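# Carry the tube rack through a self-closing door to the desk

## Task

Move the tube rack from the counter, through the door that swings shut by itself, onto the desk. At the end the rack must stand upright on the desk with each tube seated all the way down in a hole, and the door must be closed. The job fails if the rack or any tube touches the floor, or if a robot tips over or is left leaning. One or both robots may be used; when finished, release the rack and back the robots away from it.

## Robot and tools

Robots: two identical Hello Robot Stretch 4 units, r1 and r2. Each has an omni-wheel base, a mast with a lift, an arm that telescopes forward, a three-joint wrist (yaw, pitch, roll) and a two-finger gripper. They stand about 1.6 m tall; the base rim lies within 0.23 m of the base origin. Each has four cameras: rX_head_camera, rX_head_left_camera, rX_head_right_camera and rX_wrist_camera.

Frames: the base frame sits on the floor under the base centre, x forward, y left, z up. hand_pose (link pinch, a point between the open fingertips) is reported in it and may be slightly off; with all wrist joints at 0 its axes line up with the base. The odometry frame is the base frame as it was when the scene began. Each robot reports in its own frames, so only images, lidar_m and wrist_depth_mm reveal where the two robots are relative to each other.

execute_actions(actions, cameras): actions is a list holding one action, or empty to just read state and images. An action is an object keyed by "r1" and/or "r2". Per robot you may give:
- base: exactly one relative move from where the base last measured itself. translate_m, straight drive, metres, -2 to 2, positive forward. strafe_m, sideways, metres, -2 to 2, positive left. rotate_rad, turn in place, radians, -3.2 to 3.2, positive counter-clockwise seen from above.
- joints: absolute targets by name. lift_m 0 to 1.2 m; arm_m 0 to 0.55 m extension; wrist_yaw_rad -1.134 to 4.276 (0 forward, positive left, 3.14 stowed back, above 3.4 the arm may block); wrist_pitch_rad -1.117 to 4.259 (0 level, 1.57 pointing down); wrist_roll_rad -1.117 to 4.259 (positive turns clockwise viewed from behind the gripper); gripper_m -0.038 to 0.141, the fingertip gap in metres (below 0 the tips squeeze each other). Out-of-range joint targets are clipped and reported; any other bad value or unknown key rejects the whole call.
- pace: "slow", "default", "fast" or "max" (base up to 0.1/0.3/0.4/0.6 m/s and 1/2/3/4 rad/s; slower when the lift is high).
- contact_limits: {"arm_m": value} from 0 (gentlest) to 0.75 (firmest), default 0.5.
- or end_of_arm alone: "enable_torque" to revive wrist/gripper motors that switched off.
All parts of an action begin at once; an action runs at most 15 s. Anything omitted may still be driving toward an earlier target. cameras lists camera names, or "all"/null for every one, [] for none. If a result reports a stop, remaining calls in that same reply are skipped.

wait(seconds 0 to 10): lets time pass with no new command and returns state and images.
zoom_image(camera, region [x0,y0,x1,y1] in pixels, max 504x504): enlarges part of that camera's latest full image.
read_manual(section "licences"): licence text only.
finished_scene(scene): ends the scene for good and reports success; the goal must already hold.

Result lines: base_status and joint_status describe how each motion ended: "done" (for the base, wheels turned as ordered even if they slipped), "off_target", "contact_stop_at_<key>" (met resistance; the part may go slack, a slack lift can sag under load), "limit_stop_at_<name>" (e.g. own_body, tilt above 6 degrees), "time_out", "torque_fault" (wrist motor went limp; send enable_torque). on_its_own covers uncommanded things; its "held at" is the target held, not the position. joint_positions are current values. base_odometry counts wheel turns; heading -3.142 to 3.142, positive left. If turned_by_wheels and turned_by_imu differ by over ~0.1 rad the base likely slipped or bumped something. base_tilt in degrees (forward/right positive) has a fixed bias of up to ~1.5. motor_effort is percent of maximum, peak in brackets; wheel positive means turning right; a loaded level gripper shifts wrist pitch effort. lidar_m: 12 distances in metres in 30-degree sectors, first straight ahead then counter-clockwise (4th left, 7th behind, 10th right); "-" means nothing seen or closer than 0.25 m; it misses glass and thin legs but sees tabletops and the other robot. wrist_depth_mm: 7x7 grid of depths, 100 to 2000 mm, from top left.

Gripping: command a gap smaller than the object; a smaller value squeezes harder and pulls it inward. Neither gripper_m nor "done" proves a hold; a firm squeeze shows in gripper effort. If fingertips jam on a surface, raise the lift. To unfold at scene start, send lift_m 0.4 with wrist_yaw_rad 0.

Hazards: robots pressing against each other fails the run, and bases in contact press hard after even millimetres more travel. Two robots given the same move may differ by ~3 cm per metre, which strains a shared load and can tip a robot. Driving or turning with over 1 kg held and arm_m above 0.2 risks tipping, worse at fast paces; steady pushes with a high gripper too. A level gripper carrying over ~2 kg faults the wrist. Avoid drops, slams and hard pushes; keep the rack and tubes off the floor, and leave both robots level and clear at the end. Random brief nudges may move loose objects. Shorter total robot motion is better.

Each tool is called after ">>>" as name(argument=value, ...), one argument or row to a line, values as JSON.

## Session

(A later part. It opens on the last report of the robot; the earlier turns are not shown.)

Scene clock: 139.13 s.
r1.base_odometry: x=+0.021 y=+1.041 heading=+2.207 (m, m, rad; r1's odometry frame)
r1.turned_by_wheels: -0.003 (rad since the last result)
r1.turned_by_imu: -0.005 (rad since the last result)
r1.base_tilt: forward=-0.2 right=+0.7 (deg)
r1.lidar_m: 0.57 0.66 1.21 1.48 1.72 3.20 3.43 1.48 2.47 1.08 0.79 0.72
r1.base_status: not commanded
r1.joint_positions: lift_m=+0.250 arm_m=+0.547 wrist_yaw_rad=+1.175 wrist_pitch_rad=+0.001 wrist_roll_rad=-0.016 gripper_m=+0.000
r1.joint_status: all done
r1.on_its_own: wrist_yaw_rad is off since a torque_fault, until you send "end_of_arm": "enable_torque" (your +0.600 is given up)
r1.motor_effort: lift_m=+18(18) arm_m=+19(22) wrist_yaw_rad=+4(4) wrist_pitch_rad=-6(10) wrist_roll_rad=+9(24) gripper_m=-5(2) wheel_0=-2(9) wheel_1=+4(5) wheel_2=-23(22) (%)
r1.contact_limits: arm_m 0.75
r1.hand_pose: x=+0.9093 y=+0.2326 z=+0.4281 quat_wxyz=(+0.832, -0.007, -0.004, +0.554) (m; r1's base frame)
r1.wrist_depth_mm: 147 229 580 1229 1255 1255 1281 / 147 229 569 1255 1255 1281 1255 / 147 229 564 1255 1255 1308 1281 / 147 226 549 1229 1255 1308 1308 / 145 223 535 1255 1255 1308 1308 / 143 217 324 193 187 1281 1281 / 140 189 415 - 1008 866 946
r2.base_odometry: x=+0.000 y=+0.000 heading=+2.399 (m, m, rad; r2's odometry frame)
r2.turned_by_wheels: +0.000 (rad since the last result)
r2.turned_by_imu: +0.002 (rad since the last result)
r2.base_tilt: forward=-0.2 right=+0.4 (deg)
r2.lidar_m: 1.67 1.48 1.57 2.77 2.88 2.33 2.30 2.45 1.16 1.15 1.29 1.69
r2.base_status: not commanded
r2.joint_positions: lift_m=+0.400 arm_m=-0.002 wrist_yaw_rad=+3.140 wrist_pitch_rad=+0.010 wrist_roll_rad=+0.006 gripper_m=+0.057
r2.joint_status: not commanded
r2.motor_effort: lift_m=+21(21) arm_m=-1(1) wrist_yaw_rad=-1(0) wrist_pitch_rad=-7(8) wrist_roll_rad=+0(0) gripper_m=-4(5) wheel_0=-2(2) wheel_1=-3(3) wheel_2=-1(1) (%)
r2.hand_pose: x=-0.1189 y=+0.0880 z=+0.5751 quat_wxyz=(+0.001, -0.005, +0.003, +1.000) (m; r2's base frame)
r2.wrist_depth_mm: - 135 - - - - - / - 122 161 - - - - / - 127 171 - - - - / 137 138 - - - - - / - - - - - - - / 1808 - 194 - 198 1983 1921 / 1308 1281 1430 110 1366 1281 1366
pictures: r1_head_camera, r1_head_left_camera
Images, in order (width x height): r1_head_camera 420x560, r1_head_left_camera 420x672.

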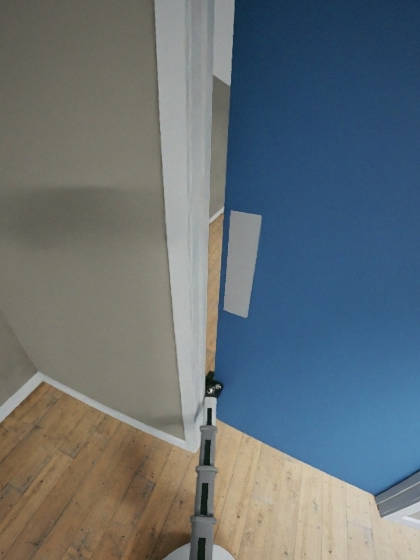

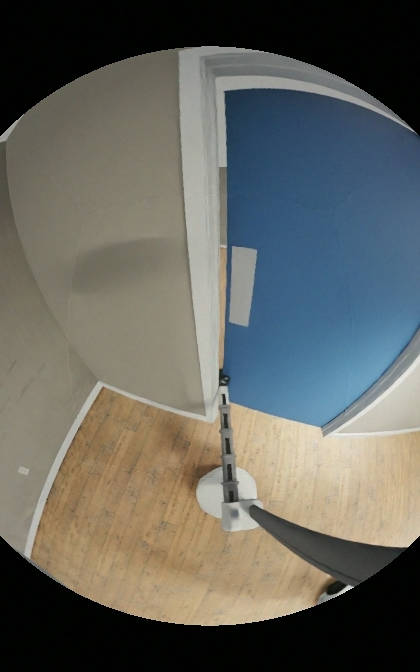

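>>> execute_actions(
  actions=[
    {"r2":{"base":{"rotate_rad":-0.1},"joints":{"lift_m":0.2}},"r1":{"end_of_arm":"enable_torque"}},
  ],
  cameras=[],
)

>>> execute_actions(
  actions=[
    {"r2":{"base":{"translate_m":1.1}}},
  ],
  cameras=[],
)

>>> execute_actions(
  actions=[
    {"r2":{"base":{"strafe_m":0.2}}},
  ],
  cameras=["r2_head_camera","r2_head_left_camera"],
)

Scene clock: 147.27 s.
r1.base_odometry: x=+0.021 y=+1.041 heading=+2.207 (m, m, rad; r1's odometry frame)
r1.turned_by_wheels: +0.000 (rad since the last result)
r1.turned_by_imu: -0.002 (rad since the last result)
r1.base_tilt: forward=-0.2 right=+0.6 (deg)
r1.lidar_m: 0.58 0.65 1.21 1.49 1.77 3.20 3.42 1.49 2.46 1.08 0.79 0.72
r1.base_status: not commanded
r1.joint_positions: lift_m=+0.250 arm_m=+0.547 wrist_yaw_rad=+1.175 wrist_pitch_rad=+0.001 wrist_roll_rad=-0.016 gripper_m=+0.000
r1.joint_status: not commanded
r1.end_of_arm: enable_torque: each motor that was off is on again
r1.on_its_own: wrist_yaw_rad is held at +1.175, not at your +0.600, since a torque_fault
r1.motor_effort: lift_m=+18(18) arm_m=+19(19) wrist_yaw_rad=+4(4) wrist_pitch_rad=-9(7) wrist_roll_rad=+9(8) gripper_m=-5(7) wheel_0=-2(2) wheel_1=+4(4) wheel_2=-22(23) (%)
r1.hand_pose: x=+0.9093 y=+0.2326 z=+0.4281 quat_wxyz=(+0.832, -0.007, -0.004, +0.554) (m; r1's base frame)
r1.wrist_depth_mm: 147 229 580 1229 1229 1281 1281 / 148 228 574 1229 1229 1229 1281 / 147 228 569 1229 1255 1281 1308 / 147 226 554 1255 1281 1336 1308 / 145 223 535 1229 1255 1281 1336 / 143 218 324 194 187 1229 1281 / 140 189 418 - 1008 878 946
r2.base_odometry: x=+0.000 y=+0.000 heading=+2.300 (m, m, rad; r2's odometry frame)
r2.turned_by_wheels: -0.099 (rad since the last result)
r2.turned_by_imu: -0.100 (rad since the last result)
r2.base_tilt: forward=-0.3 right=+0.4 (deg)
r2.lidar_m: 1.66 1.48 1.47 2.77 2.91 2.36 2.30 2.47 1.18 1.14 1.23 1.72
r2.base_status: done
r2.joint_positions: lift_m=+0.200 arm_m=-0.002 wrist_yaw_rad=+3.140 wrist_pitch_rad=+0.010 wrist_roll_rad=+0.006 gripper_m=+0.057
r2.joint_status: all done
r2.motor_effort: lift_m=+13(18) arm_m=+0(0) wrist_yaw_rad=+0(0) wrist_pitch_rad=-8(7) wrist_roll_rad=+0(1) gripper_m=-6(4) wheel_0=+3(4) wheel_1=+4(6) wheel_2=+3(4) (%)
r2.hand_pose: x=-0.1189 y=+0.0880 z=+0.3758 quat_wxyz=(+0.001, -0.005, +0.003, +1.000) (m; r2's base frame)
r2.wrist_depth_mm: - 135 - - - - - / - 123 162 - - - - / - 127 170 - - - - / 137 137 - - - - - / 1983 - - - - - - / 1281 1397 195 1397 198 1336 1336 / 891 904 946 110 931 878 917
pictures: none
No camera images: the call's "cameras" was empty. Leave "cameras" out to get every camera's image.

Scene clock: 152.40 s.
r1.base_odometry: x=+0.021 y=+1.041 heading=+2.207 (m, m, rad; r1's odometry frame)
r1.turned_by_wheels: +0.000 (rad since the last result)
r1.turned_by_imu: -0.002 (rad since the last result)
r1.base_tilt: forward=-0.2 right=+0.6 (deg)
r1.lidar_m: 0.58 0.66 1.20 1.48 1.74 3.19 3.42 2.77 1.01 1.02 0.80 0.74
r1.base_status: not commanded
r1.joint_positions: lift_m=+0.250 arm_m=+0.547 wrist_yaw_rad=+1.175 wrist_pitch_rad=+0.001 wrist_roll_rad=-0.016 gripper_m=+0.000
r1.joint_status: not commanded
r1.on_its_own: wrist_yaw_rad is held at +1.175, not at your +0.600, since a torque_fault
r1.motor_effort: lift_m=+18(18) arm_m=+19(19) wrist_yaw_rad=+3(3) wrist_pitch_rad=-6(7) wrist_roll_rad=+9(8) gripper_m=-7(5) wheel_0=-2(2) wheel_1=+4(4) wheel_2=-22(22) (%)
r1.hand_pose: x=+0.9093 y=+0.2326 z=+0.4281 quat_wxyz=(+0.832, -0.007, -0.004, +0.554) (m; r1's base frame)
r1.wrist_depth_mm: 147 228 580 1229 1229 1281 1255 / 147 229 574 1255 1229 1255 1255 / 148 228 564 1255 1281 1308 1308 / 146 225 554 1255 1255 1308 1308 / 145 222 530 1255 1281 1281 1336 / 143 219 325 194 187 1281 1229 / 140 189 418 - 1008 878 946
r2.base_odometry: x=-0.733 y=+0.820 heading=+2.301 (m, m, rad; r2's odometry frame)
r2.turned_by_wheels: +0.000 (rad since the last result)
r2.turned_by_imu: -0.002 (rad since the last result)
r2.base_tilt: forward=-0.2 right=+0.3 (deg)
r2.lidar_m: 0.55 0.61 1.07 1.01 2.87 3.48 3.44 1.66 1.26 1.22 0.80 0.58
r2.base_status: done
r2.joint_positions: lift_m=+0.200 arm_m=-0.002 wrist_yaw_rad=+3.140 wrist_pitch_rad=+0.010 wrist_roll_rad=+0.006 gripper_m=+0.057
r2.joint_status: not commanded
r2.motor_effort: lift_m=+14(14) arm_m=-1(1) wrist_yaw_rad=+2(2) wrist_pitch_rad=-8(8) wrist_roll_rad=-1(1) gripper_m=-9(2) wheel_0=+2(7) wheel_1=+3(7) wheel_2=+0(10) (%)
r2.hand_pose: x=-0.1189 y=+0.0880 z=+0.3757 quat_wxyz=(+0.001, -0.005, +0.003, +1.000) (m; r2's base frame)
r2.wrist_depth_mm: - 135 - - - - - / - 122 162 - - - - / - 127 171 - - - - / 137 138 - - - - - / 1983 - - - - - - / 1255 1397 194 1397 198 1336 1336 / 891 878 946 110 946 866 917
pictures: none
No camera images: the call's "cameras" was empty. Leave "cameras" out to get every camera's image.

Scene clock: 154.33 s.
r1.base_odometry: x=+0.021 y=+1.041 heading=+2.207 (m, m, rad; r1's odometry frame)
r1.turned_by_wheels: +0.000 (rad since the last result)
r1.turned_by_imu: -0.001 (rad since the last result)
r1.base_tilt: forward=-0.2 right=+0.7 (deg)
r1.lidar_m: 0.57 0.67 1.20 1.49 1.76 3.22 3.42 2.78 0.81 0.84 0.78 0.73
r1.base_status: not commanded
r1.joint_positions: lift_m=+0.250 arm_m=+0.547 wrist_yaw_rad=+1.175 wrist_pitch_rad=+0.001 wrist_roll_rad=-0.016 gripper_m=+0.000
r1.joint_status: not commanded
r1.on_its_own: wrist_yaw_rad is held at +1.175, not at your +0.600, since a torque_fault
r1.motor_effort: lift_m=+18(18) arm_m=+19(19) wrist_yaw_rad=+4(5) wrist_pitch_rad=-7(6) wrist_roll_rad=+10(8) gripper_m=-8(4) wheel_0=-2(2) wheel_1=+4(4) wheel_2=-22(23) (%)
r1.hand_pose: x=+0.9093 y=+0.2326 z=+0.4281 quat_wxyz=(+0.832, -0.007, -0.004, +0.554) (m; r1's base frame)
r1.wrist_depth_mm: 147 229 580 1229 1229 1281 1255 / 147 229 574 1205 1255 1255 1255 / 147 228 569 1255 1255 1281 1281 / 147 227 554 1255 1255 1308 1308 / 145 223 535 1255 1281 1281 1336 / 143 218 324 194 187 1229 1255 / 141 190 418 - 976 878 931
r2.base_odometry: x=-0.882 y=+0.686 heading=+2.301 (m, m, rad; r2's odometry frame)
r2.turned_by_wheels: +0.000 (rad since the last result)
r2.turned_by_imu: +0.001 (rad since the last result)
r2.base_tilt: forward=-0.2 right=+0.3 (deg)
r2.lidar_m: 0.57 0.61 0.93 0.79 2.66 3.50 3.43 1.90 1.46 1.43 0.83 0.58
r2.base_status: done
r2.joint_positions: lift_m=+0.200 arm_m=-0.002 wrist_yaw_rad=+3.140 wrist_pitch_rad=+0.010 wrist_roll_rad=+0.006 gripper_m=+0.057
r2.joint_status: not commanded
r2.motor_effort: lift_m=+14(14) arm_m=-1(1) wrist_yaw_rad=-4(2) wrist_pitch_rad=-6(7) wrist_roll_rad=-1(1) gripper_m=+0(4) wheel_0=+0(7) wheel_1=+0(11) wheel_2=+0(2) (%)
r2.hand_pose: x=-0.1189 y=+0.0880 z=+0.3757 quat_wxyz=(+0.001, -0.005, +0.003, +1.000) (m; r2's base frame)
r2.wrist_depth_mm: - 136 - - - - - / - 122 161 - - - - / - 127 171 - - - - / 137 138 - - - - - / 1983 - - - - - - / 1255 1430 195 1366 196 1308 1308 / 904 891 946 110 946 854 904
pictures: r2_head_camera, r2_head_left_camera
Images, in order (width x height): r2_head_camera 420x560, r2_head_left_camera 420x672.

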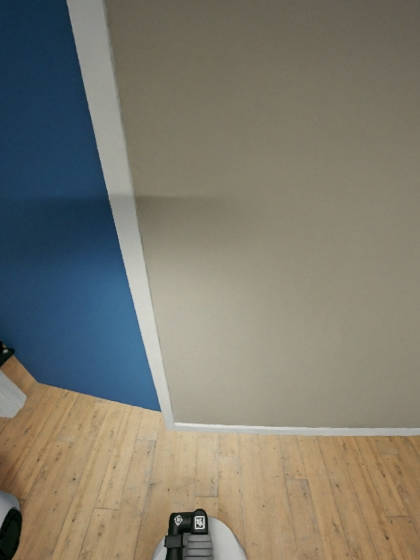

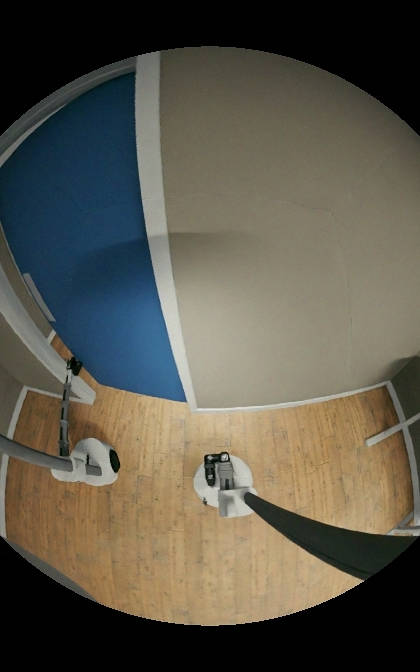

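>>> execute_actions(
  actions=[
    {"r2":{"base":{"strafe_m":0.35},"pace":"slow"}},
  ],
  cameras=[],
)

>>> execute_actions(
  actions=[
    {"r2":{"base":{"rotate_rad":0.3},"pace":"slow"}},
  ],
  cameras=[],
)

>>> execute_actions(
  actions=[
    {"r2":{"joints":{"arm_m":0.55},"contact_limits":{"arm_m":0.75},"pace":"slow"}},
  ],
  cameras=["r2_head_camera","r2_head_left_camera","r1_head_camera"],
)

Scene clock: 161.90 s.
r1.base_odometry: x=+0.021 y=+1.041 heading=+2.207 (m, m, rad; r1's odometry frame)
r1.turned_by_wheels: +0.000 (rad since the last result)
r1.turned_by_imu: -0.003 (rad since the last result)
r1.base_tilt: forward=-0.1 right=+0.7 (deg)
r1.lidar_m: 0.58 0.66 1.20 1.47 1.76 3.22 3.43 2.79 0.46 0.47 0.79 0.71
r1.base_status: not commanded
r1.joint_positions: lift_m=+0.250 arm_m=+0.547 wrist_yaw_rad=+1.175 wrist_pitch_rad=+0.001 wrist_roll_rad=-0.016 gripper_m=+0.000
r1.joint_status: not commanded
r1.on_its_own: wrist_yaw_rad is held at +1.175, not at your +0.600, since a torque_fault
r1.motor_effort: lift_m=+18(18) arm_m=+19(19) wrist_yaw_rad=+3(4) wrist_pitch_rad=-8(8) wrist_roll_rad=+9(8) gripper_m=-7(7) wheel_0=-2(2) wheel_1=+4(4) wheel_2=-23(23) (%)
r1.hand_pose: x=+0.9093 y=+0.2326 z=+0.4281 quat_wxyz=(+0.832, -0.007, -0.004, +0.554) (m; r1's base frame)
r1.wrist_depth_mm: 147 229 585 1229 1229 1255 1229 / 147 229 574 1255 1255 1281 1255 / 147 229 569 1255 1255 1281 1308 / 147 226 554 1255 1229 1281 1255 / 145 222 535 1229 1281 1308 1308 / 142 219 324 193 187 1255 1229 / 140 189 415 - 1008 904 946
r2.base_odometry: x=-1.143 y=+0.453 heading=+2.301 (m, m, rad; r2's odometry frame)
r2.turned_by_wheels: +0.000 (rad since the last result)
r2.turned_by_imu: +0.003 (rad since the last result)
r2.base_tilt: forward=-0.3 right=+0.3 (deg)
r2.lidar_m: 0.60 0.77 0.50 0.46 2.27 3.24 3.42 3.48 1.82 1.78 0.83 0.61
r2.base_status: done
r2.joint_positions: lift_m=+0.200 arm_m=-0.002 wrist_yaw_rad=+3.140 wrist_pitch_rad=+0.010 wrist_roll_rad=+0.006 gripper_m=+0.057
r2.joint_status: not commanded
r2.motor_effort: lift_m=+14(14) arm_m=-1(1) wrist_yaw_rad=+1(0) wrist_pitch_rad=-7(8) wrist_roll_rad=-1(0) gripper_m=-5(6) wheel_0=-3(9) wheel_1=+4(9) wheel_2=+0(5) (%)
r2.hand_pose: x=-0.1189 y=+0.0880 z=+0.3757 quat_wxyz=(+0.001, -0.005, +0.003, +1.000) (m; r2's base frame)
r2.wrist_depth_mm: - 135 - - - - - / - 122 161 - - - - / - 127 171 - - - - / 138 138 - - - - - / 1983 - - - - - - / 1281 1397 194 1397 198 1336 1308 / 878 891 960 110 917 866 917
pictures: none
No camera images: the call's "cameras" was empty. Leave "cameras" out to get every camera's image.

Scene clock: 163.27 s.
r1.base_odometry: x=+0.021 y=+1.041 heading=+2.207 (m, m, rad; r1's odometry frame)
r1.turned_by_wheels: +0.000 (rad since the last result)
r1.turned_by_imu: -0.001 (rad since the last result)
r1.base_tilt: forward=-0.2 right=+0.7 (deg)
r1.lidar_m: 0.59 0.64 1.19 1.48 1.76 3.20 3.42 2.76 0.47 0.49 0.80 0.73
r1.base_status: not commanded
r1.joint_positions: lift_m=+0.250 arm_m=+0.547 wrist_yaw_rad=+1.175 wrist_pitch_rad=+0.001 wrist_roll_rad=-0.016 gripper_m=+0.000
r1.joint_status: not commanded
r1.on_its_own: wrist_yaw_rad is held at +1.175, not at your +0.600, since a torque_fault
r1.motor_effort: lift_m=+18(18) arm_m=+19(19) wrist_yaw_rad=+3(5) wrist_pitch_rad=-7(7) wrist_roll_rad=+7(8) gripper_m=-8(5) wheel_0=-2(3) wheel_1=+4(4) wheel_2=-22(23) (%)
r1.hand_pose: x=+0.9093 y=+0.2326 z=+0.4281 quat_wxyz=(+0.832, -0.007, -0.004, +0.554) (m; r1's base frame)
r1.wrist_depth_mm: 147 229 585 1229 1255 1255 1281 / 147 227 574 1229 1229 1281 1308 / 147 229 559 1229 1255 1281 1308 / 147 225 549 1255 1281 1281 1336 / 146 222 539 1255 1281 1281 1336 / 143 217 324 195 187 1308 1229 / 140 189 418 - 1008 891 931
r2.base_odometry: x=-1.143 y=+0.453 heading=+2.600 (m, m, rad; r2's odometry frame)
r2.turned_by_wheels: +0.299 (rad since the last result)
r2.turned_by_imu: +0.307 (rad since the last result)
r2.base_tilt: forward=-0.3 right=+0.3 (deg)
r2.lidar_m: 0.71 0.81 0.47 0.48 2.67 3.38 3.40 2.01 1.77 1.05 0.67 0.58
r2.base_status: done
r2.joint_positions: lift_m=+0.200 arm_m=-0.002 wrist_yaw_rad=+3.140 wrist_pitch_rad=+0.010 wrist_roll_rad=+0.006 gripper_m=+0.057
r2.joint_status: not commanded
r2.motor_effort: lift_m=+14(14) arm_m=-1(1) wrist_yaw_rad=+1(1) wrist_pitch_rad=-7(7) wrist_roll_rad=-1(1) gripper_m=-2(4) wheel_0=-3(8) wheel_1=-4(6) wheel_2=-3(7) (%)
r2.hand_pose: x=-0.1189 y=+0.0880 z=+0.3757 quat_wxyz=(+0.001, -0.005, +0.003, +1.000) (m; r2's base frame)
r2.wrist_depth_mm: - 135 - - - - - / - 122 162 - - - - / - 127 171 - - - - / 138 138 - - - - - / 1983 - - - - - - / 1281 1397 194 1366 197 1336 1308 / 891 891 946 110 931 878 917
pictures: none
No camera images: the call's "cameras" was empty. Leave "cameras" out to get every camera's image.

Scene clock: 170.03 s.
r1.base_odometry: x=+0.021 y=+1.041 heading=+2.207 (m, m, rad; r1's odometry frame)
r1.turned_by_wheels: +0.000 (rad since the last result)
r1.turned_by_imu: -0.003 (rad since the last result)
r1.base_tilt: forward=-0.2 right=+0.6 (deg)
r1.lidar_m: 0.59 0.65 1.22 1.46 1.75 3.21 3.43 2.79 0.45 0.49 0.51 0.72
r1.base_status: not commanded
r1.joint_positions: lift_m=+0.250 arm_m=+0.547 wrist_yaw_rad=+1.175 wrist_pitch_rad=+0.001 wrist_roll_rad=-0.016 gripper_m=+0.000
r1.joint_status: not commanded
r1.on_its_own: wrist_yaw_rad is held at +1.175, not at your +0.600, since a torque_fault
r1.motor_effort: lift_m=+18(18) arm_m=+19(19) wrist_yaw_rad=+3(5) wrist_pitch_rad=-8(7) wrist_roll_rad=+9(9) gripper_m=-7(7) wheel_0=-2(2) wheel_1=+4(4) wheel_2=-23(23) (%)
r1.hand_pose: x=+0.9093 y=+0.2326 z=+0.4281 quat_wxyz=(+0.832, -0.007, -0.004, +0.554) (m; r1's base frame)
r1.wrist_depth_mm: 147 229 585 1229 1229 1255 1255 / 147 228 574 1229 1229 1281 1281 / 147 229 564 1229 1281 1281 1308 / 147 225 554 1255 1281 1281 1308 / 145 224 535 1255 1229 1281 1308 / 143 219 327 194 187 1281 1255 / 140 190 415 - 991 878 931
r2.base_odometry: x=-1.143 y=+0.453 heading=+2.600 (m, m, rad; r2's odometry frame)
r2.turned_by_wheels: +0.000 (rad since the last result)
r2.turned_by_imu: +0.003 (rad since the last result)
r2.base_tilt: forward=-0.2 right=+0.3 (deg)
r2.lidar_m: 0.70 0.81 0.47 0.49 2.66 3.38 3.40 2.00 1.78 1.05 0.67 0.58
r2.base_status: not commanded
r2.joint_positions: lift_m=+0.200 arm_m=+0.548 wrist_yaw_rad=+3.140 wrist_pitch_rad=+0.010 wrist_roll_rad=+0.006 gripper_m=+0.057
r2.joint_status: all done
joint sent to its limit — the command would take r2.arm_m past its upper limit, so that joint was sent only as far as its limit.
r2.motor_effort: lift_m=+14(14) arm_m=+4(4) wrist_yaw_rad=-2(2) wrist_pitch_rad=-7(7) wrist_roll_rad=-1(1) gripper_m=-3(5) wheel_0=-3(3) wheel_1=-4(4) wheel_2=-3(3) (%)
r2.contact_limits: arm_m 0.75
r2.hand_pose: x=+0.4302 y=+0.0880 z=+0.3757 quat_wxyz=(+0.001, -0.005, +0.003, +1.000) (m; r2's base frame)
r2.wrist_depth_mm: 110 - - - - - - / 105 113 - - - - - / 111 123 264 - - - - / 113 - 564 - - - - / - - - - - - - / 1397 1397 195 691 197 1336 1336 / 976 492 477 110 878 866 931
pictures: r1_head_camera, r2_head_camera, r2_head_left_camera
Images, in order (width x height): r1_head_camera 420x560, r2_head_camera 420x560, r2_head_left_camera 420x672.

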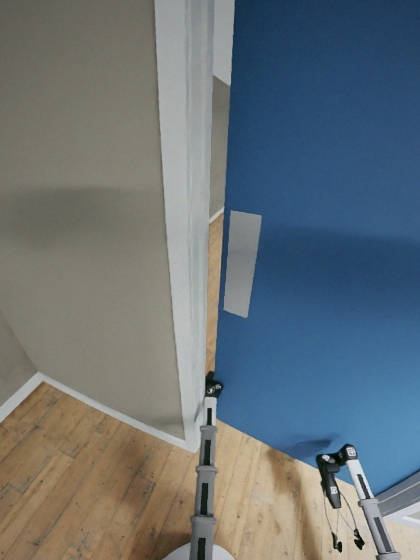

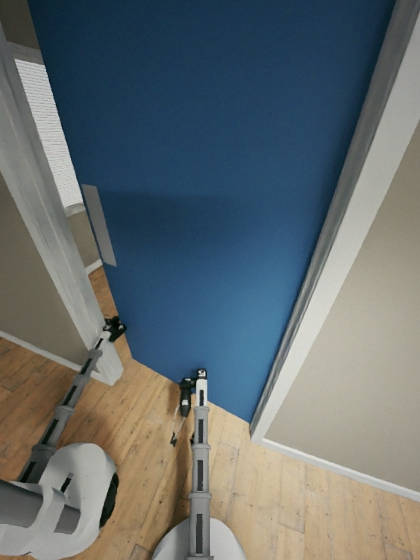

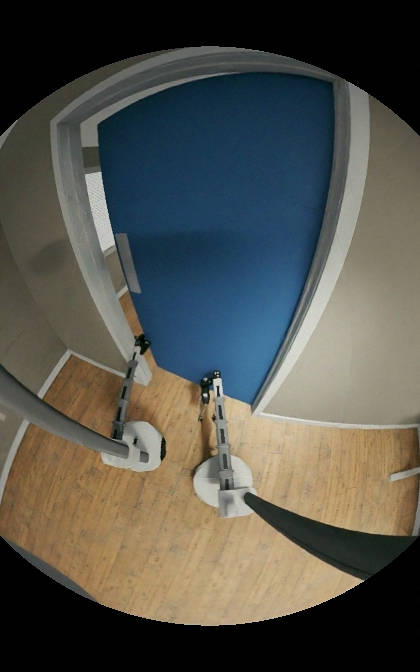

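>>> execute_actions(
  actions=[
    {"r2":{"base":{"translate_m":0.27},"joints":{"arm_m":0.25},"pace":"slow"}},
  ],
  cameras=[],
)

>>> execute_actions(
  actions=[
    {"r2":{"joints":{"arm_m":0.55},"contact_limits":{"arm_m":0.75},"pace":"slow"}},
  ],
  cameras=["r2_head_camera","r1_head_camera"],
)

Scene clock: 176.40 s.
r1.base_odometry: x=+0.021 y=+1.041 heading=+2.207 (m, m, rad; r1's odometry frame)
r1.turned_by_wheels: +0.000 (rad since the last result)
r1.turned_by_imu: -0.003 (rad since the last result)
r1.base_tilt: forward=-0.2 right=+0.6 (deg)
r1.lidar_m: 0.59 0.64 1.23 1.47 1.78 3.20 3.43 2.77 0.53 0.41 0.46 0.73
r1.base_status: not commanded
r1.joint_positions: lift_m=+0.250 arm_m=+0.547 wrist_yaw_rad=+1.175 wrist_pitch_rad=+0.001 wrist_roll_rad=-0.016 gripper_m=+0.000
r1.joint_status: not commanded
r1.on_its_own: wrist_yaw_rad is held at +1.175, not at your +0.600, since a torque_fault
r1.motor_effort: lift_m=+18(18) arm_m=+19(19) wrist_yaw_rad=+4(4) wrist_pitch_rad=-9(8) wrist_roll_rad=+7(8) gripper_m=-6(5) wheel_0=-2(2) wheel_1=+4(4) wheel_2=-23(23) (%)
r1.hand_pose: x=+0.9093 y=+0.2326 z=+0.4281 quat_wxyz=(+0.832, -0.007, -0.004, +0.554) (m; r1's base frame)
r1.wrist_depth_mm: 147 229 580 1229 1229 1308 1255 / 147 229 574 1205 1255 1281 1281 / 148 228 574 1255 1255 1281 1281 / 147 227 544 1229 1308 1281 1281 / 145 223 535 1255 1255 1281 1336 / 143 219 327 194 187 1281 1255 / 141 189 418 - 991 866 946
r2.base_odometry: x=-1.374 y=+0.592 heading=+2.601 (m, m, rad; r2's odometry frame)
r2.turned_by_wheels: +0.001 (rad since the last result)
r2.turned_by_imu: +0.002 (rad since the last result)
r2.base_tilt: forward=-0.3 right=+0.3 (deg)
r2.lidar_m: 0.47 0.62 0.48 0.41 0.48 3.64 3.66 2.13 1.87 0.64 0.38 0.43
r2.base_status: done
r2.joint_positions: lift_m=+0.200 arm_m=+0.251 wrist_yaw_rad=+3.140 wrist_pitch_rad=+0.010 wrist_roll_rad=+0.006 gripper_m=+0.057
r2.joint_status: all done
r2.motor_effort: lift_m=+14(14) arm_m=-4(3) wrist_yaw_rad=+0(0) wrist_pitch_rad=-8(7) wrist_roll_rad=-1(1) gripper_m=-1(4) wheel_0=+4(5) wheel_1=+5(5) wheel_2=-1(6) (%)
r2.hand_pose: x=+0.1333 y=+0.0880 z=+0.3757 quat_wxyz=(+0.001, -0.005, +0.003, +1.000) (m; r2's base frame)
r2.wrist_depth_mm: - 132 - - - - - / - 130 439 - - - - / 109 131 228 - - - - / 131 201 389 - - - - / - 466 - - - - - / 1397 466 194 1366 197 1366 1308 / 960 427 480 110 931 866 904
pictures: none
No camera images: the call's "cameras" was empty. Leave "cameras" out to get every camera's image.

Scene clock: 178.43 s.
r1.base_odometry: x=+0.021 y=+1.041 heading=+2.207 (m, m, rad; r1's odometry frame)
r1.turned_by_wheels: +0.000 (rad since the last result)
r1.turned_by_imu: -0.001 (rad since the last result)
r1.base_tilt: forward=-0.2 right=+0.6 (deg)
r1.lidar_m: 0.57 0.65 1.21 1.47 1.75 3.20 3.42 2.78 0.49 0.39 0.44 0.66
r1.base_status: not commanded
r1.joint_positions: lift_m=+0.250 arm_m=+0.548 wrist_yaw_rad=+1.175 wrist_pitch_rad=+0.001 wrist_roll_rad=-0.014 gripper_m=+0.000
r1.joint_status: not commanded
r1.on_its_own: wrist_yaw_rad is held at +1.175, not at your +0.600, since a torque_fault
r1.motor_effort: lift_m=+18(18) arm_m=+9(19) wrist_yaw_rad=+5(6) wrist_pitch_rad=-8(8) wrist_roll_rad=+0(9) gripper_m=-6(6) wheel_0=-7(7) wheel_1=-1(4) wheel_2=-14(23) (%)
r1.hand_pose: x=+0.9112 y=+0.2325 z=+0.4281 quat_wxyz=(+0.832, -0.006, -0.003, +0.554) (m; r1's base frame)
r1.wrist_depth_mm: 151 235 603 1205 1205 1255 1281 / 151 236 603 1229 1229 1255 1255 / 152 234 580 1229 1281 1255 1281 / 151 232 569 1255 1255 1308 1308 / 148 229 549 1255 1281 1308 1336 / 147 224 332 194 187 1281 1255 / 144 193 427 - 1008 866 931
r2.base_odometry: x=-1.374 y=+0.592 heading=+2.601 (m, m, rad; r2's odometry frame)
r2.turned_by_wheels: +0.001 (rad since the last result)
r2.turned_by_imu: +0.037 (rad since the last result)
r2.base_tilt: forward=-0.2 right=+0.4 (deg)
r2.lidar_m: 0.48 0.65 0.45 0.42 0.51 3.63 3.65 2.08 1.89 0.65 0.40 0.44
r2.base_status: not commanded
r2.joint_positions: lift_m=+0.200 arm_m=+0.352 wrist_yaw_rad=+3.140 wrist_pitch_rad=+0.010 wrist_roll_rad=+0.006 gripper_m=+0.057
r2.joint_status: arm_m contact_stop (moved +0.101 of +0.299)
joint sent to its limit — the command would take r2.arm_m past its upper limit, so that joint was sent only as far as its limit.
r2.on_its_own: arm_m is slack since a contact_stop (your +0.550 is given up)
r2.motor_effort: lift_m=+14(14) arm_m=+0(24) wrist_yaw_rad=+0(4) wrist_pitch_rad=-7(8) wrist_roll_rad=-1(1) gripper_m=-1(3) wheel_0=+7(25) wheel_1=+6(17) wheel_2=+1(9) (%)
r2.contact_limits: arm_m 0.75
r2.hand_pose: x=+0.2343 y=+0.0880 z=+0.3757 quat_wxyz=(+0.001, -0.005, +0.003, +1.000) (m; r2's base frame)
r2.wrist_depth_mm: - - - - - - - / - 132 559 - - - - / 109 144 260 - - - - / - 195 384 - - - - / - - - - - - - / 1430 1430 195 1366 198 1366 1336 / 946 455 473 110 854 878 676
pictures: r1_head_camera, r2_head_camera
Images, in order (width x height): r1_head_camera 420x560, r2_head_camera 420x560.

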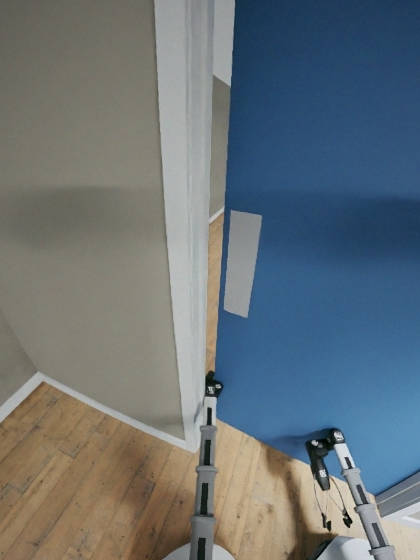

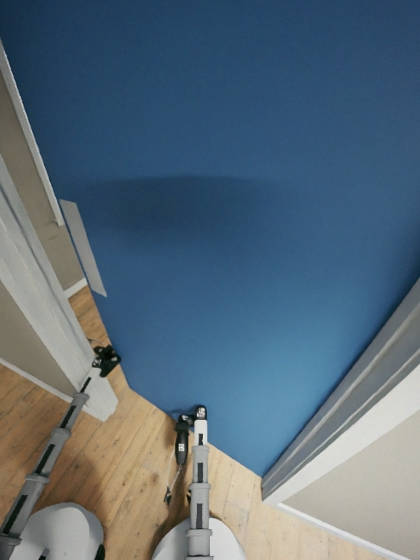

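>>> execute_actions(
  actions=[
    {"r2":{"joints":{"arm_m":0.15,"lift_m":0.5}}},
  ],
  cameras=[],
)

>>> execute_actions(
  actions=[
    {"r2":{"base":{"rotate_rad":0.3},"pace":"slow"}},
  ],
  cameras=[],
)

>>> execute_actions(
  actions=[
    {"r2":{"joints":{"arm_m":0.55},"contact_limits":{"arm_m":0.75},"pace":"slow"}},
  ],
  cameras=["r2_head_camera","r1_head_camera"],
)

Scene clock: 183.30 s.
r1.base_odometry: x=+0.021 y=+1.041 heading=+2.207 (m, m, rad; r1's odometry frame)
r1.turned_by_wheels: +0.000 (rad since the last result)
r1.turned_by_imu: -0.002 (rad since the last result)
r1.base_tilt: forward=-0.2 right=+0.7 (deg)
r1.lidar_m: 0.58 0.65 1.22 1.48 1.75 3.22 3.43 2.79 0.47 0.40 0.46 0.73
r1.base_status: not commanded
r1.joint_positions: lift_m=+0.250 arm_m=+0.548 wrist_yaw_rad=+1.175 wrist_pitch_rad=+0.001 wrist_roll_rad=-0.014 gripper_m=+0.000
r1.joint_status: not commanded
r1.on_its_own: wrist_yaw_rad is held at +1.175, not at your +0.600, since a torque_fault
r1.motor_effort: lift_m=+18(18) arm_m=+9(9) wrist_yaw_rad=+4(4) wrist_pitch_rad=-9(8) wrist_roll_rad=+2(2) gripper_m=-8(7) wheel_0=-7(7) wheel_1=-1(1) wheel_2=-13(14) (%)
r1.hand_pose: x=+0.9112 y=+0.2325 z=+0.4281 quat_wxyz=(+0.832, -0.006, -0.003, +0.554) (m; r1's base frame)
r1.wrist_depth_mm: 151 235 603 1229 1255 1255 1255 / 151 235 591 1229 1229 1255 1308 / 151 236 580 1229 1229 1281 1308 / 151 231 569 1255 1308 1281 1281 / 148 229 544 1255 1281 1281 1336 / 146 223 330 194 187 1281 1229 / 143 195 424 - 1008 866 931
r2.base_odometry: x=-1.374 y=+0.592 heading=+2.601 (m, m, rad; r2's odometry frame)
r2.turned_by_wheels: +0.000 (rad since the last result)
r2.turned_by_imu: +0.001 (rad since the last result)
r2.base_tilt: forward=-0.1 right=+0.4 (deg)
r2.lidar_m: 0.47 0.68 0.44 0.41 0.52 3.62 3.68 2.08 1.88 0.61 0.39 0.44
r2.base_status: not commanded
r2.joint_positions: lift_m=+0.500 arm_m=+0.151 wrist_yaw_rad=+3.140 wrist_pitch_rad=+0.010 wrist_roll_rad=+0.006 gripper_m=+0.057
r2.joint_status: all done
r2.motor_effort: lift_m=+23(22) arm_m=-4(3) wrist_yaw_rad=+0(1) wrist_pitch_rad=-7(7) wrist_roll_rad=-1(1) gripper_m=-1(5) wheel_0=+3(7) wheel_1=+4(6) wheel_2=+1(1) (%)
r2.hand_pose: x=+0.0333 y=+0.0879 z=+0.6750 quat_wxyz=(+0.001, -0.005, +0.003, +1.000) (m; r2's base frame)
r2.wrist_depth_mm: - - - - - - - / - 142 287 - - - - / - 142 234 - - - - / 158 158 307 - - - - / - 368 - - - - - / - 343 195 - 198 - - / 1537 325 1618 110 1618 1499 1537
pictures: none
No camera images: the call's "cameras" was empty. Leave "cameras" out to get every camera's image.

Scene clock: 184.67 s.
r1.base_odometry: x=+0.021 y=+1.041 heading=+2.207 (m, m, rad; r1's odometry frame)
r1.turned_by_wheels: +0.000 (rad since the last result)
r1.turned_by_imu: -0.001 (rad since the last result)
r1.base_tilt: forward=-0.2 right=+0.7 (deg)
r1.lidar_m: 0.58 0.63 1.22 1.48 1.75 3.20 3.45 2.75 0.46 0.40 0.43 0.73
r1.base_status: not commanded
r1.joint_positions: lift_m=+0.250 arm_m=+0.548 wrist_yaw_rad=+1.175 wrist_pitch_rad=+0.001 wrist_roll_rad=-0.014 gripper_m=+0.000
r1.joint_status: not commanded
r1.on_its_own: wrist_yaw_rad is held at +1.175, not at your +0.600, since a torque_fault
r1.motor_effort: lift_m=+18(18) arm_m=+9(9) wrist_yaw_rad=+4(5) wrist_pitch_rad=-8(9) wrist_roll_rad=+1(1) gripper_m=-7(6) wheel_0=-7(7) wheel_1=-1(1) wheel_2=-14(14) (%)
r1.hand_pose: x=+0.9112 y=+0.2325 z=+0.4281 quat_wxyz=(+0.832, -0.006, -0.003, +0.554) (m; r1's base frame)
r1.wrist_depth_mm: 151 236 609 1229 1229 1229 1308 / 152 234 597 1255 1229 1281 1281 / 152 234 580 1281 1281 1255 1336 / 150 232 569 1255 1229 1308 1281 / 148 228 549 1281 1281 1281 1336 / 147 223 332 195 187 1308 1281 / 144 194 430 - 976 854 917
r2.base_odometry: x=-1.374 y=+0.592 heading=+2.900 (m, m, rad; r2's odometry frame)
r2.turned_by_wheels: +0.299 (rad since the last result)
r2.turned_by_imu: +0.307 (rad since the last result)
r2.base_tilt: forward=-0.1 right=+0.1 (deg)
r2.lidar_m: 0.55 0.64 0.39 0.42 3.56 3.63 3.36 1.89 0.93 0.44 0.39 0.44
r2.base_status: done
r2.joint_positions: lift_m=+0.500 arm_m=+0.151 wrist_yaw_rad=+3.140 wrist_pitch_rad=+0.010 wrist_roll_rad=+0.006 gripper_m=+0.057
r2.joint_status: not commanded
r2.motor_effort: lift_m=+23(22) arm_m=-4(4) wrist_yaw_rad=-3(0) wrist_pitch_rad=-7(8) wrist_roll_rad=-1(1) gripper_m=-4(1) wheel_0=-2(6) wheel_1=-4(8) wheel_2=-1(7) (%)
r2.hand_pose: x=+0.0333 y=+0.0879 z=+0.6750 quat_wxyz=(+0.001, -0.005, +0.003, +1.000) (m; r2's base frame)
r2.wrist_depth_mm: - - - - - - - / - 142 287 - - - - / - 142 234 - - - - / 158 158 307 - - - - / - 368 - - - - - / - 343 194 - 197 - - / 1537 327 1618 110 1576 1499 1537
pictures: none
No camera images: the call's "cameras" was empty. Leave "cameras" out to get every camera's image.

Scene clock: 189.93 s.
r1.base_odometry: x=+0.021 y=+1.041 heading=+2.207 (m, m, rad; r1's odometry frame)
r1.turned_by_wheels: +0.000 (rad since the last result)
r1.turned_by_imu: -0.002 (rad since the last result)
r1.base_tilt: forward=-0.1 right=+0.6 (deg)
r1.lidar_m: 0.60 0.65 1.21 1.49 1.73 3.21 3.43 2.77 0.48 0.38 0.43 0.46
r1.base_status: not commanded
r1.joint_positions: lift_m=+0.250 arm_m=+0.548 wrist_yaw_rad=+1.175 wrist_pitch_rad=+0.001 wrist_roll_rad=-0.014 gripper_m=+0.000
r1.joint_status: not commanded
r1.on_its_own: wrist_yaw_rad is held at +1.175, not at your +0.600, since a torque_fault
r1.motor_effort: lift_m=+18(18) arm_m=+9(9) wrist_yaw_rad=+5(6) wrist_pitch_rad=-8(8) wrist_roll_rad=+1(2) gripper_m=-5(6) wheel_0=-7(7) wheel_1=-1(1) wheel_2=-13(14) (%)
r1.hand_pose: x=+0.9111 y=+0.2325 z=+0.4281 quat_wxyz=(+0.832, -0.006, -0.003, +0.554) (m; r1's base frame)
r1.wrist_depth_mm: 152 235 597 1255 1205 1281 1255 / 152 236 597 1255 1281 1281 1308 / 152 235 585 1229 1255 1281 1308 / 151 233 559 1255 1281 1281 1308 / 149 229 544 1229 1281 1308 1336 / 147 224 332 194 187 1281 1255 / 144 194 427 - 1008 866 917
r2.base_odometry: x=-1.374 y=+0.592 heading=+2.905 (m, m, rad; r2's odometry frame)
r2.turned_by_wheels: +0.005 (rad since the last result)
r2.turned_by_imu: +0.033 (rad since the last result)
r2.base_tilt: forward=-0.4 right=+0.2 (deg)
r2.lidar_m: 0.58 0.62 0.41 0.43 3.64 3.61 3.26 1.91 0.88 0.43 0.40 0.47
r2.base_status: not commanded
r2.joint_positions: lift_m=+0.500 arm_m=+0.546 wrist_yaw_rad=+3.139 wrist_pitch_rad=+0.010 wrist_roll_rad=+0.006 gripper_m=+0.057
r2.joint_status: arm_m off_target (ended at +0.546, target +0.550)
joint sent to its limit — the command would take r2.arm_m past its upper limit, so that joint was sent only as far as its limit.
r2.motor_effort: lift_m=+23(22) arm_m=+13(15) wrist_yaw_rad=+2(1) wrist_pitch_rad=-7(7) wrist_roll_rad=+0(1) gripper_m=-4(1) wheel_0=+34(34) wheel_1=+17(19) wheel_2=+7(7) (%)
r2.contact_limits: arm_m 0.75
r2.hand_pose: x=+0.4287 y=+0.0882 z=+0.6750 quat_wxyz=(+0.001, -0.005, +0.003, +1.000) (m; r2's base frame)
r2.wrist_depth_mm: 110 - - - - - - / 105 113 - - - - - / 111 145 264 - - - - / 112 - 564 - - - - / - - - - - - - / - - 193 - 197 - 1921 / 1576 1499 1430 110 1618 1499 1430
pictures: r1_head_camera, r2_head_camera
Images, in order (width x height): r1_head_camera 420x560, r2_head_camera 420x560.

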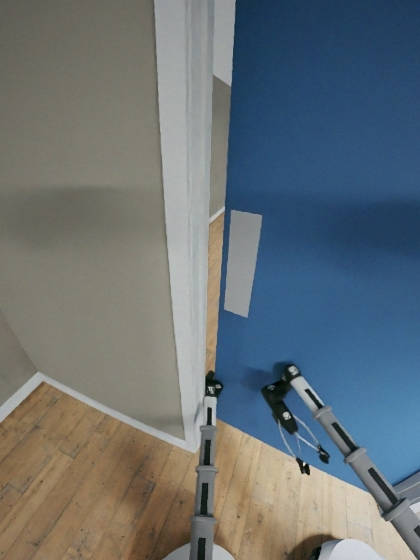

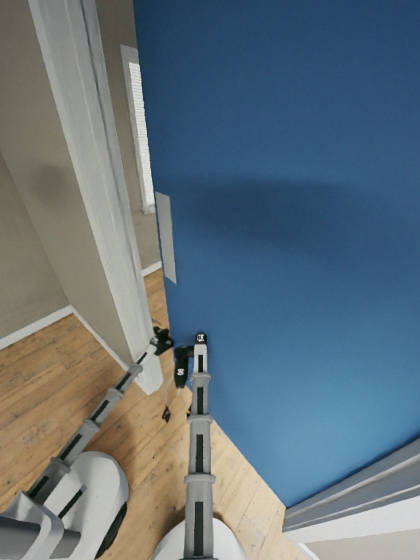

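>>> execute_actions(
  actions=[
    {"r1":{"joints":{"wrist_yaw_rad":0.5},"pace":"slow"}},
  ],
  cameras=["r1_head_camera","r1_wrist_camera"],
)

Scene clock: 193.17 s.
torque_fault: r1.wrist_yaw_rad switched itself off since the last result.
r1.base_odometry: x=+0.021 y=+1.041 heading=+2.207 (m, m, rad; r1's odometry frame)
r1.turned_by_wheels: +0.000 (rad since the last result)
r1.turned_by_imu: -0.001 (rad since the last result)
r1.base_tilt: forward=-0.2 right=+0.6 (deg)
r1.lidar_m: 0.60 0.67 1.21 1.48 1.75 3.24 3.43 2.78 0.48 0.39 0.45 0.46
r1.base_status: not commanded
r1.joint_positions: lift_m=+0.250 arm_m=+0.548 wrist_yaw_rad=+0.894 wrist_pitch_rad=+0.000 wrist_roll_rad=-0.017 gripper_m=+0.000
r1.joint_status: wrist_yaw_rad torque_fault (moved -0.282 of -0.675)
r1.on_its_own: wrist_yaw_rad is off since a torque_fault, until you send "end_of_arm": "enable_torque" (your +0.500 is given up)
r1.motor_effort: lift_m=+18(18) arm_m=+9(9) wrist_yaw_rad=+4(97) wrist_pitch_rad=-5(12) wrist_roll_rad=+9(16) gripper_m=-8(8) wheel_0=-9(9) wheel_1=-2(2) wheel_2=-12(13) (%)
r1.hand_pose: x=+0.9683 y=+0.1700 z=+0.4284 quat_wxyz=(+0.902, -0.008, -0.004, +0.432) (m; r1's base frame)
r1.wrist_depth_mm: 347 1138 1205 1336 1430 1537 1708 / 347 1138 1229 1336 1464 1576 1808 / 345 1078 1281 1336 1464 1618 1808 / 340 1042 1229 1366 1464 1618 1756 / 332 960 1255 1308 1499 1661 1808 / 319 878 1205 193 187 1336 1255 / 307 585 960 - 991 904 946
r2.base_odometry: x=-1.374 y=+0.592 heading=+2.902 (m, m, rad; r2's odometry frame)
r2.turned_by_wheels: -0.003 (rad since the last result)
r2.turned_by_imu: -0.003 (rad since the last result)
r2.base_tilt: forward=-0.3 right=+0.3 (deg)
r2.lidar_m: 0.58 0.61 0.41 0.43 3.63 3.62 3.27 1.89 0.87 0.45 0.42 0.46
r2.base_status: not commanded
r2.joint_positions: lift_m=+0.500 arm_m=+0.548 wrist_yaw_rad=+3.140 wrist_pitch_rad=+0.010 wrist_roll_rad=+0.006 gripper_m=+0.057
r2.joint_status: not commanded
r2.motor_effort: lift_m=+23(23) arm_m=+4(13) wrist_yaw_rad=-1(3) wrist_pitch_rad=-7(7) wrist_roll_rad=+0(1) gripper_m=-4(4) wheel_0=+11(34) wheel_1=+3(17) wheel_2=+1(9) (%)
r2.hand_pose: x=+0.4302 y=+0.0880 z=+0.6750 quat_wxyz=(+0.001, -0.005, +0.003, +1.000) (m; r2's base frame)
r2.wrist_depth_mm: 111 - - - - - - / 105 112 - - - - - / 111 123 263 - - - - / 113 - 559 - - - - / - - - - - - - / - - 193 - 197 - 1983 / 1618 1537 1499 110 1576 1464 1430
pictures: r1_head_camera, r1_wrist_camera
Images, in order (width x height): r1_head_camera 420x560, r1_wrist_camera 616x392.

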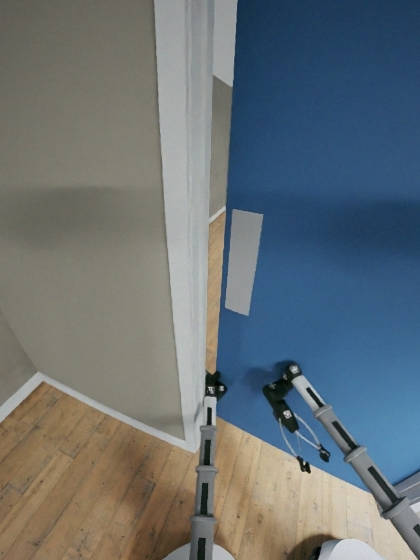

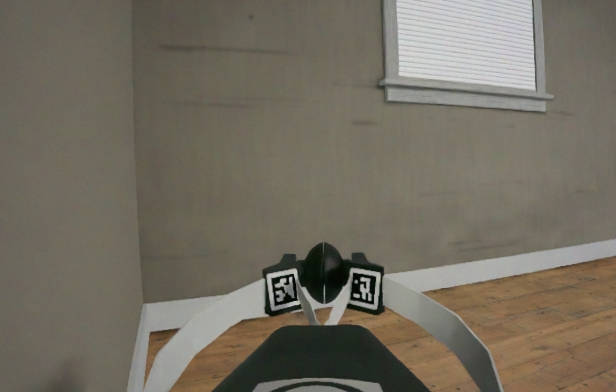

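>>> execute_actions(
  actions=[
    {"r2":{"base":{"translate_m":0.15},"joints":{"arm_m":0.33},"pace":"slow"},"r1":{"end_of_arm":"enable_torque"}},
  ],
  cameras=[],
)

>>> execute_actions(
  actions=[
    {"r2":{"joints":{"arm_m":0.55},"contact_limits":{"arm_m":0.75},"pace":"slow"}},
  ],
  cameras=["r2_head_camera","r1_head_camera"],
)

Scene clock: 198.47 s.
r1.base_odometry: x=+0.021 y=+1.041 heading=+2.207 (m, m, rad; r1's odometry frame)
r1.turned_by_wheels: +0.000 (rad since the last result)
r1.turned_by_imu: -0.002 (rad since the last result)
r1.base_tilt: forward=-0.1 right=+0.6 (deg)
r1.lidar_m: 0.58 0.66 1.24 1.49 1.74 3.21 3.43 2.76 2.47 0.37 0.35 0.45
r1.base_status: not commanded
r1.joint_positions: lift_m=+0.250 arm_m=+0.548 wrist_yaw_rad=+0.894 wrist_pitch_rad=-0.001 wrist_roll_rad=-0.019 gripper_m=+0.000
r1.joint_status: not commanded
r1.end_of_arm: enable_torque: each motor that was off is on again
r1.on_its_own: wrist_yaw_rad is held at +0.894, not at your +0.500, since a torque_fault
r1.motor_effort: lift_m=+18(18) arm_m=+8(9) wrist_yaw_rad=+2(1) wrist_pitch_rad=-1(5) wrist_roll_rad=+13(14) gripper_m=-10(5) wheel_0=-9(9) wheel_1=-2(2) wheel_2=-12(12) (%)
r1.hand_pose: x=+0.9682 y=+0.1702 z=+0.4287 quat_wxyz=(+0.902, -0.008, -0.004, +0.432) (m; r1's base frame)
r1.wrist_depth_mm: 345 1098 1229 1336 1397 1576 1808 / 343 1118 1255 1336 1430 1618 1808 / 342 1078 1255 1366 1464 1618 1808 / 338 1025 1255 1336 1464 1618 1756 / 330 960 1255 1308 1464 1708 1756 / 317 891 1182 194 187 1336 1308 / 304 574 960 - 991 866 931
r2.base_odometry: x=-1.520 y=+0.627 heading=+2.902 (m, m, rad; r2's odometry frame)
r2.turned_by_wheels: +0.000 (rad since the last result)
r2.turned_by_imu: +0.003 (rad since the last result)
r2.base_tilt: forward=-0.1 right=+0.3 (deg)
r2.lidar_m: 0.46 0.56 0.38 0.35 3.59 3.73 2.82 2.01 0.62 0.37 0.35 0.36
r2.base_status: done
r2.joint_positions: lift_m=+0.500 arm_m=+0.331 wrist_yaw_rad=+3.140 wrist_pitch_rad=+0.010 wrist_roll_rad=+0.006 gripper_m=+0.057
r2.joint_status: all done
r2.motor_effort: lift_m=+22(23) arm_m=-4(6) wrist_yaw_rad=+0(1) wrist_pitch_rad=-7(7) wrist_roll_rad=+0(0) gripper_m=-7(4) wheel_0=+3(17) wheel_1=+4(11) wheel_2=-3(7) (%)
r2.hand_pose: x=+0.2133 y=+0.0880 z=+0.6750 quat_wxyz=(+0.001, -0.005, +0.003, +1.000) (m; r2's base frame)
r2.wrist_depth_mm: - - - - - - - / - 131 544 - - - - / 109 143 260 - - - - / - 167 449 - - - - / - - - - - - - / - - 195 - 198 - - / 1618 508 1618 110 1576 1464 1576
pictures: none
No camera images: the call's "cameras" was empty. Leave "cameras" out to get every camera's image.

Scene clock: 201.93 s.
r1.base_odometry: x=+0.021 y=+1.041 heading=+2.207 (m, m, rad; r1's odometry frame)
r1.turned_by_wheels: +0.000 (rad since the last result)
r1.turned_by_imu: -0.001 (rad since the last result)
r1.base_tilt: forward=-0.2 right=+0.7 (deg)
r1.lidar_m: 0.58 0.65 1.19 1.49 1.77 3.20 3.43 2.78 2.46 0.34 0.35 0.54
r1.base_status: not commanded
r1.joint_positions: lift_m=+0.250 arm_m=+0.548 wrist_yaw_rad=+0.894 wrist_pitch_rad=+0.001 wrist_roll_rad=-0.014 gripper_m=+0.000
r1.joint_status: not commanded
r1.on_its_own: wrist_yaw_rad is held at +0.894, not at your +0.500, since a torque_fault
r1.motor_effort: lift_m=+18(18) arm_m=+9(9) wrist_yaw_rad=+2(0) wrist_pitch_rad=-7(4) wrist_roll_rad=+1(14) gripper_m=-7(8) wheel_0=-9(9) wheel_1=-2(2) wheel_2=-12(12) (%)
r1.hand_pose: x=+0.9682 y=+0.1702 z=+0.4282 quat_wxyz=(+0.902, -0.006, -0.003, +0.432) (m; r1's base frame)
r1.wrist_depth_mm: 347 1118 1255 1336 1430 1618 1708 / 351 1138 1229 1336 1430 1618 1708 / 345 1098 1255 1366 1464 1576 1808 / 342 1042 1255 1366 1464 1708 1808 / 330 946 1255 1308 1464 1661 1808 / 320 878 1182 194 187 1281 1255 / 306 574 976 - 1025 891 917
r2.base_odometry: x=-1.520 y=+0.627 heading=+2.906 (m, m, rad; r2's odometry frame)
r2.turned_by_wheels: +0.004 (rad since the last result)
r2.turned_by_imu: +0.017 (rad since the last result)
r2.base_tilt: forward=-0.2 right=+0.3 (deg)
r2.lidar_m: 0.54 0.53 0.37 0.35 3.60 3.72 3.42 2.02 0.61 0.39 0.40 0.39
r2.base_status: not commanded
r2.joint_positions: lift_m=+0.500 arm_m=+0.546 wrist_yaw_rad=+3.139 wrist_pitch_rad=+0.010 wrist_roll_rad=+0.006 gripper_m=+0.057
r2.joint_status: all done
joint sent to its limit — the command would take r2.arm_m past its upper limit, so that joint was sent only as far as its limit.
r2.motor_effort: lift_m=+23(23) arm_m=+12(15) wrist_yaw_rad=+2(0) wrist_pitch_rad=-8(7) wrist_roll_rad=+0(1) gripper_m=-6(5) wheel_0=+32(32) wheel_1=+15(15) wheel_2=+6(6) (%)
r2.contact_limits: arm_m 0.75
r2.hand_pose: x=+0.4289 y=+0.0882 z=+0.6750 quat_wxyz=(+0.001, -0.005, +0.003, +1.000) (m; r2's base frame)
r2.wrist_depth_mm: 110 - - - - - - / 105 113 - - - - - / 111 145 263 - - - - / 112 - 564 - - - - / - - - - - - 668 / - - 194 - 198 - 627 / 1537 1537 1464 110 1576 1430 691
pictures: r1_head_camera, r2_head_camera
Images, in order (width x height): r1_head_camera 420x560, r2_head_camera 420x560.

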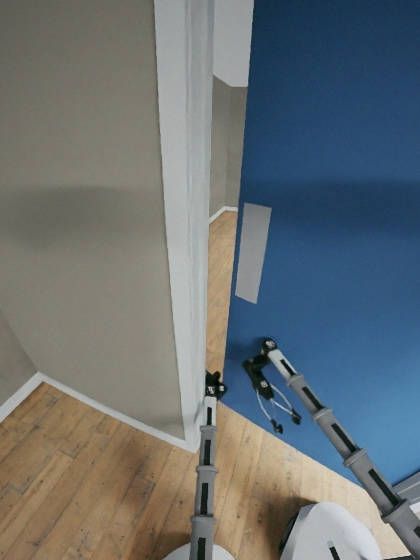

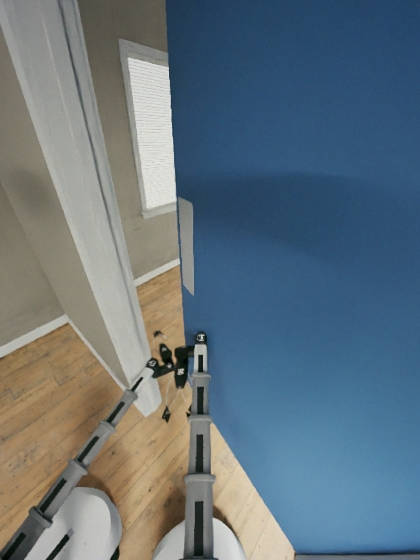

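>>> execute_actions(
  actions=[
    {"r1":{"joints":{"wrist_yaw_rad":0.0},"pace":"slow"}},
  ],
  cameras=["r1_head_camera"],
)

>>> execute_actions(
  actions=[
    {"r1":{"base":{"translate_m":-0.35},"joints":{"arm_m":0.0},"pace":"slow"}},
  ],
  cameras=["r1_head_camera","r2_head_camera"],
)

Scene clock: 204.97 s.
torque_fault: r1.wrist_yaw_rad switched itself off since the last result.
r1.base_odometry: x=+0.021 y=+1.041 heading=+2.207 (m, m, rad; r1's odometry frame)
r1.turned_by_wheels: +0.000 (rad since the last result)
r1.turned_by_imu: -0.001 (rad since the last result)
r1.base_tilt: forward=-0.2 right=+0.6 (deg)
r1.lidar_m: 0.59 0.66 1.20 1.47 1.75 3.19 3.43 2.78 2.47 0.36 0.34 0.53
r1.base_status: not commanded
r1.joint_positions: lift_m=+0.250 arm_m=+0.549 wrist_yaw_rad=+0.319 wrist_pitch_rad=+0.002 wrist_roll_rad=-0.014 gripper_m=+0.000
r1.joint_status: wrist_yaw_rad torque_fault (moved -0.575 of -0.894)
r1.on_its_own: wrist_yaw_rad is off since a torque_fault, until you send "end_of_arm": "enable_torque" (your +0.000 is given up)
r1.motor_effort: lift_m=+18(18) arm_m=+8(9) wrist_yaw_rad=+3(94) wrist_pitch_rad=-8(7) wrist_roll_rad=+0(1) gripper_m=-7(15) wheel_0=-9(9) wheel_1=-2(2) wheel_2=-12(13) (%)
r1.hand_pose: x=+1.0208 y=+0.0074 z=+0.4280 quat_wxyz=(+0.987, -0.007, +0.000, +0.159) (m; r1's base frame)
r1.wrist_depth_mm: 1138 1336 1708 - - 119 - / 1182 1366 1708 - - 120 - / 1160 1366 1708 - - 122 - / 1138 1366 1756 - - 123 - / 1160 1366 1708 1983 - 124 - / 1182 1281 1182 191 186 125 - / 991 976 960 - 991 118 -
r2.base_odometry: x=-1.520 y=+0.627 heading=+2.905 (m, m, rad; r2's odometry frame)
r2.turned_by_wheels: -0.001 (rad since the last result)
r2.turned_by_imu: +0.000 (rad since the last result)
r2.base_tilt: forward=-0.2 right=+0.3 (deg)
r2.lidar_m: 0.55 0.56 0.36 0.35 3.61 3.71 3.41 2.02 0.62 0.38 0.37 0.39
r2.base_status: not commanded
r2.joint_positions: lift_m=+0.500 arm_m=+0.548 wrist_yaw_rad=+3.140 wrist_pitch_rad=+0.010 wrist_roll_rad=+0.006 gripper_m=+0.057
r2.joint_status: not commanded
r2.motor_effort: lift_m=+22(23) arm_m=+5(12) wrist_yaw_rad=+1(3) wrist_pitch_rad=-8(8) wrist_roll_rad=+0(0) gripper_m=-4(3) wheel_0=+25(32) wheel_1=+10(15) wheel_2=+6(7) (%)
r2.hand_pose: x=+0.4301 y=+0.0880 z=+0.6750 quat_wxyz=(+0.001, -0.005, +0.003, +1.000) (m; r2's base frame)
r2.wrist_depth_mm: 110 - - - - - - / 105 113 - - - - - / 110 124 263 - - - - / 113 - 554 - - - - / - - - - - - 661 / - - 194 - 197 - 621 / 1537 1499 1464 110 1661 1499 691
pictures: r1_head_camera
Images, in order (width x height): r1_head_camera 420x560.

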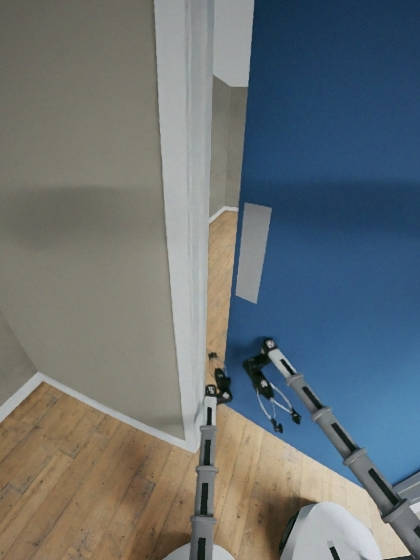

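not run: a stop came earlier in this reply.


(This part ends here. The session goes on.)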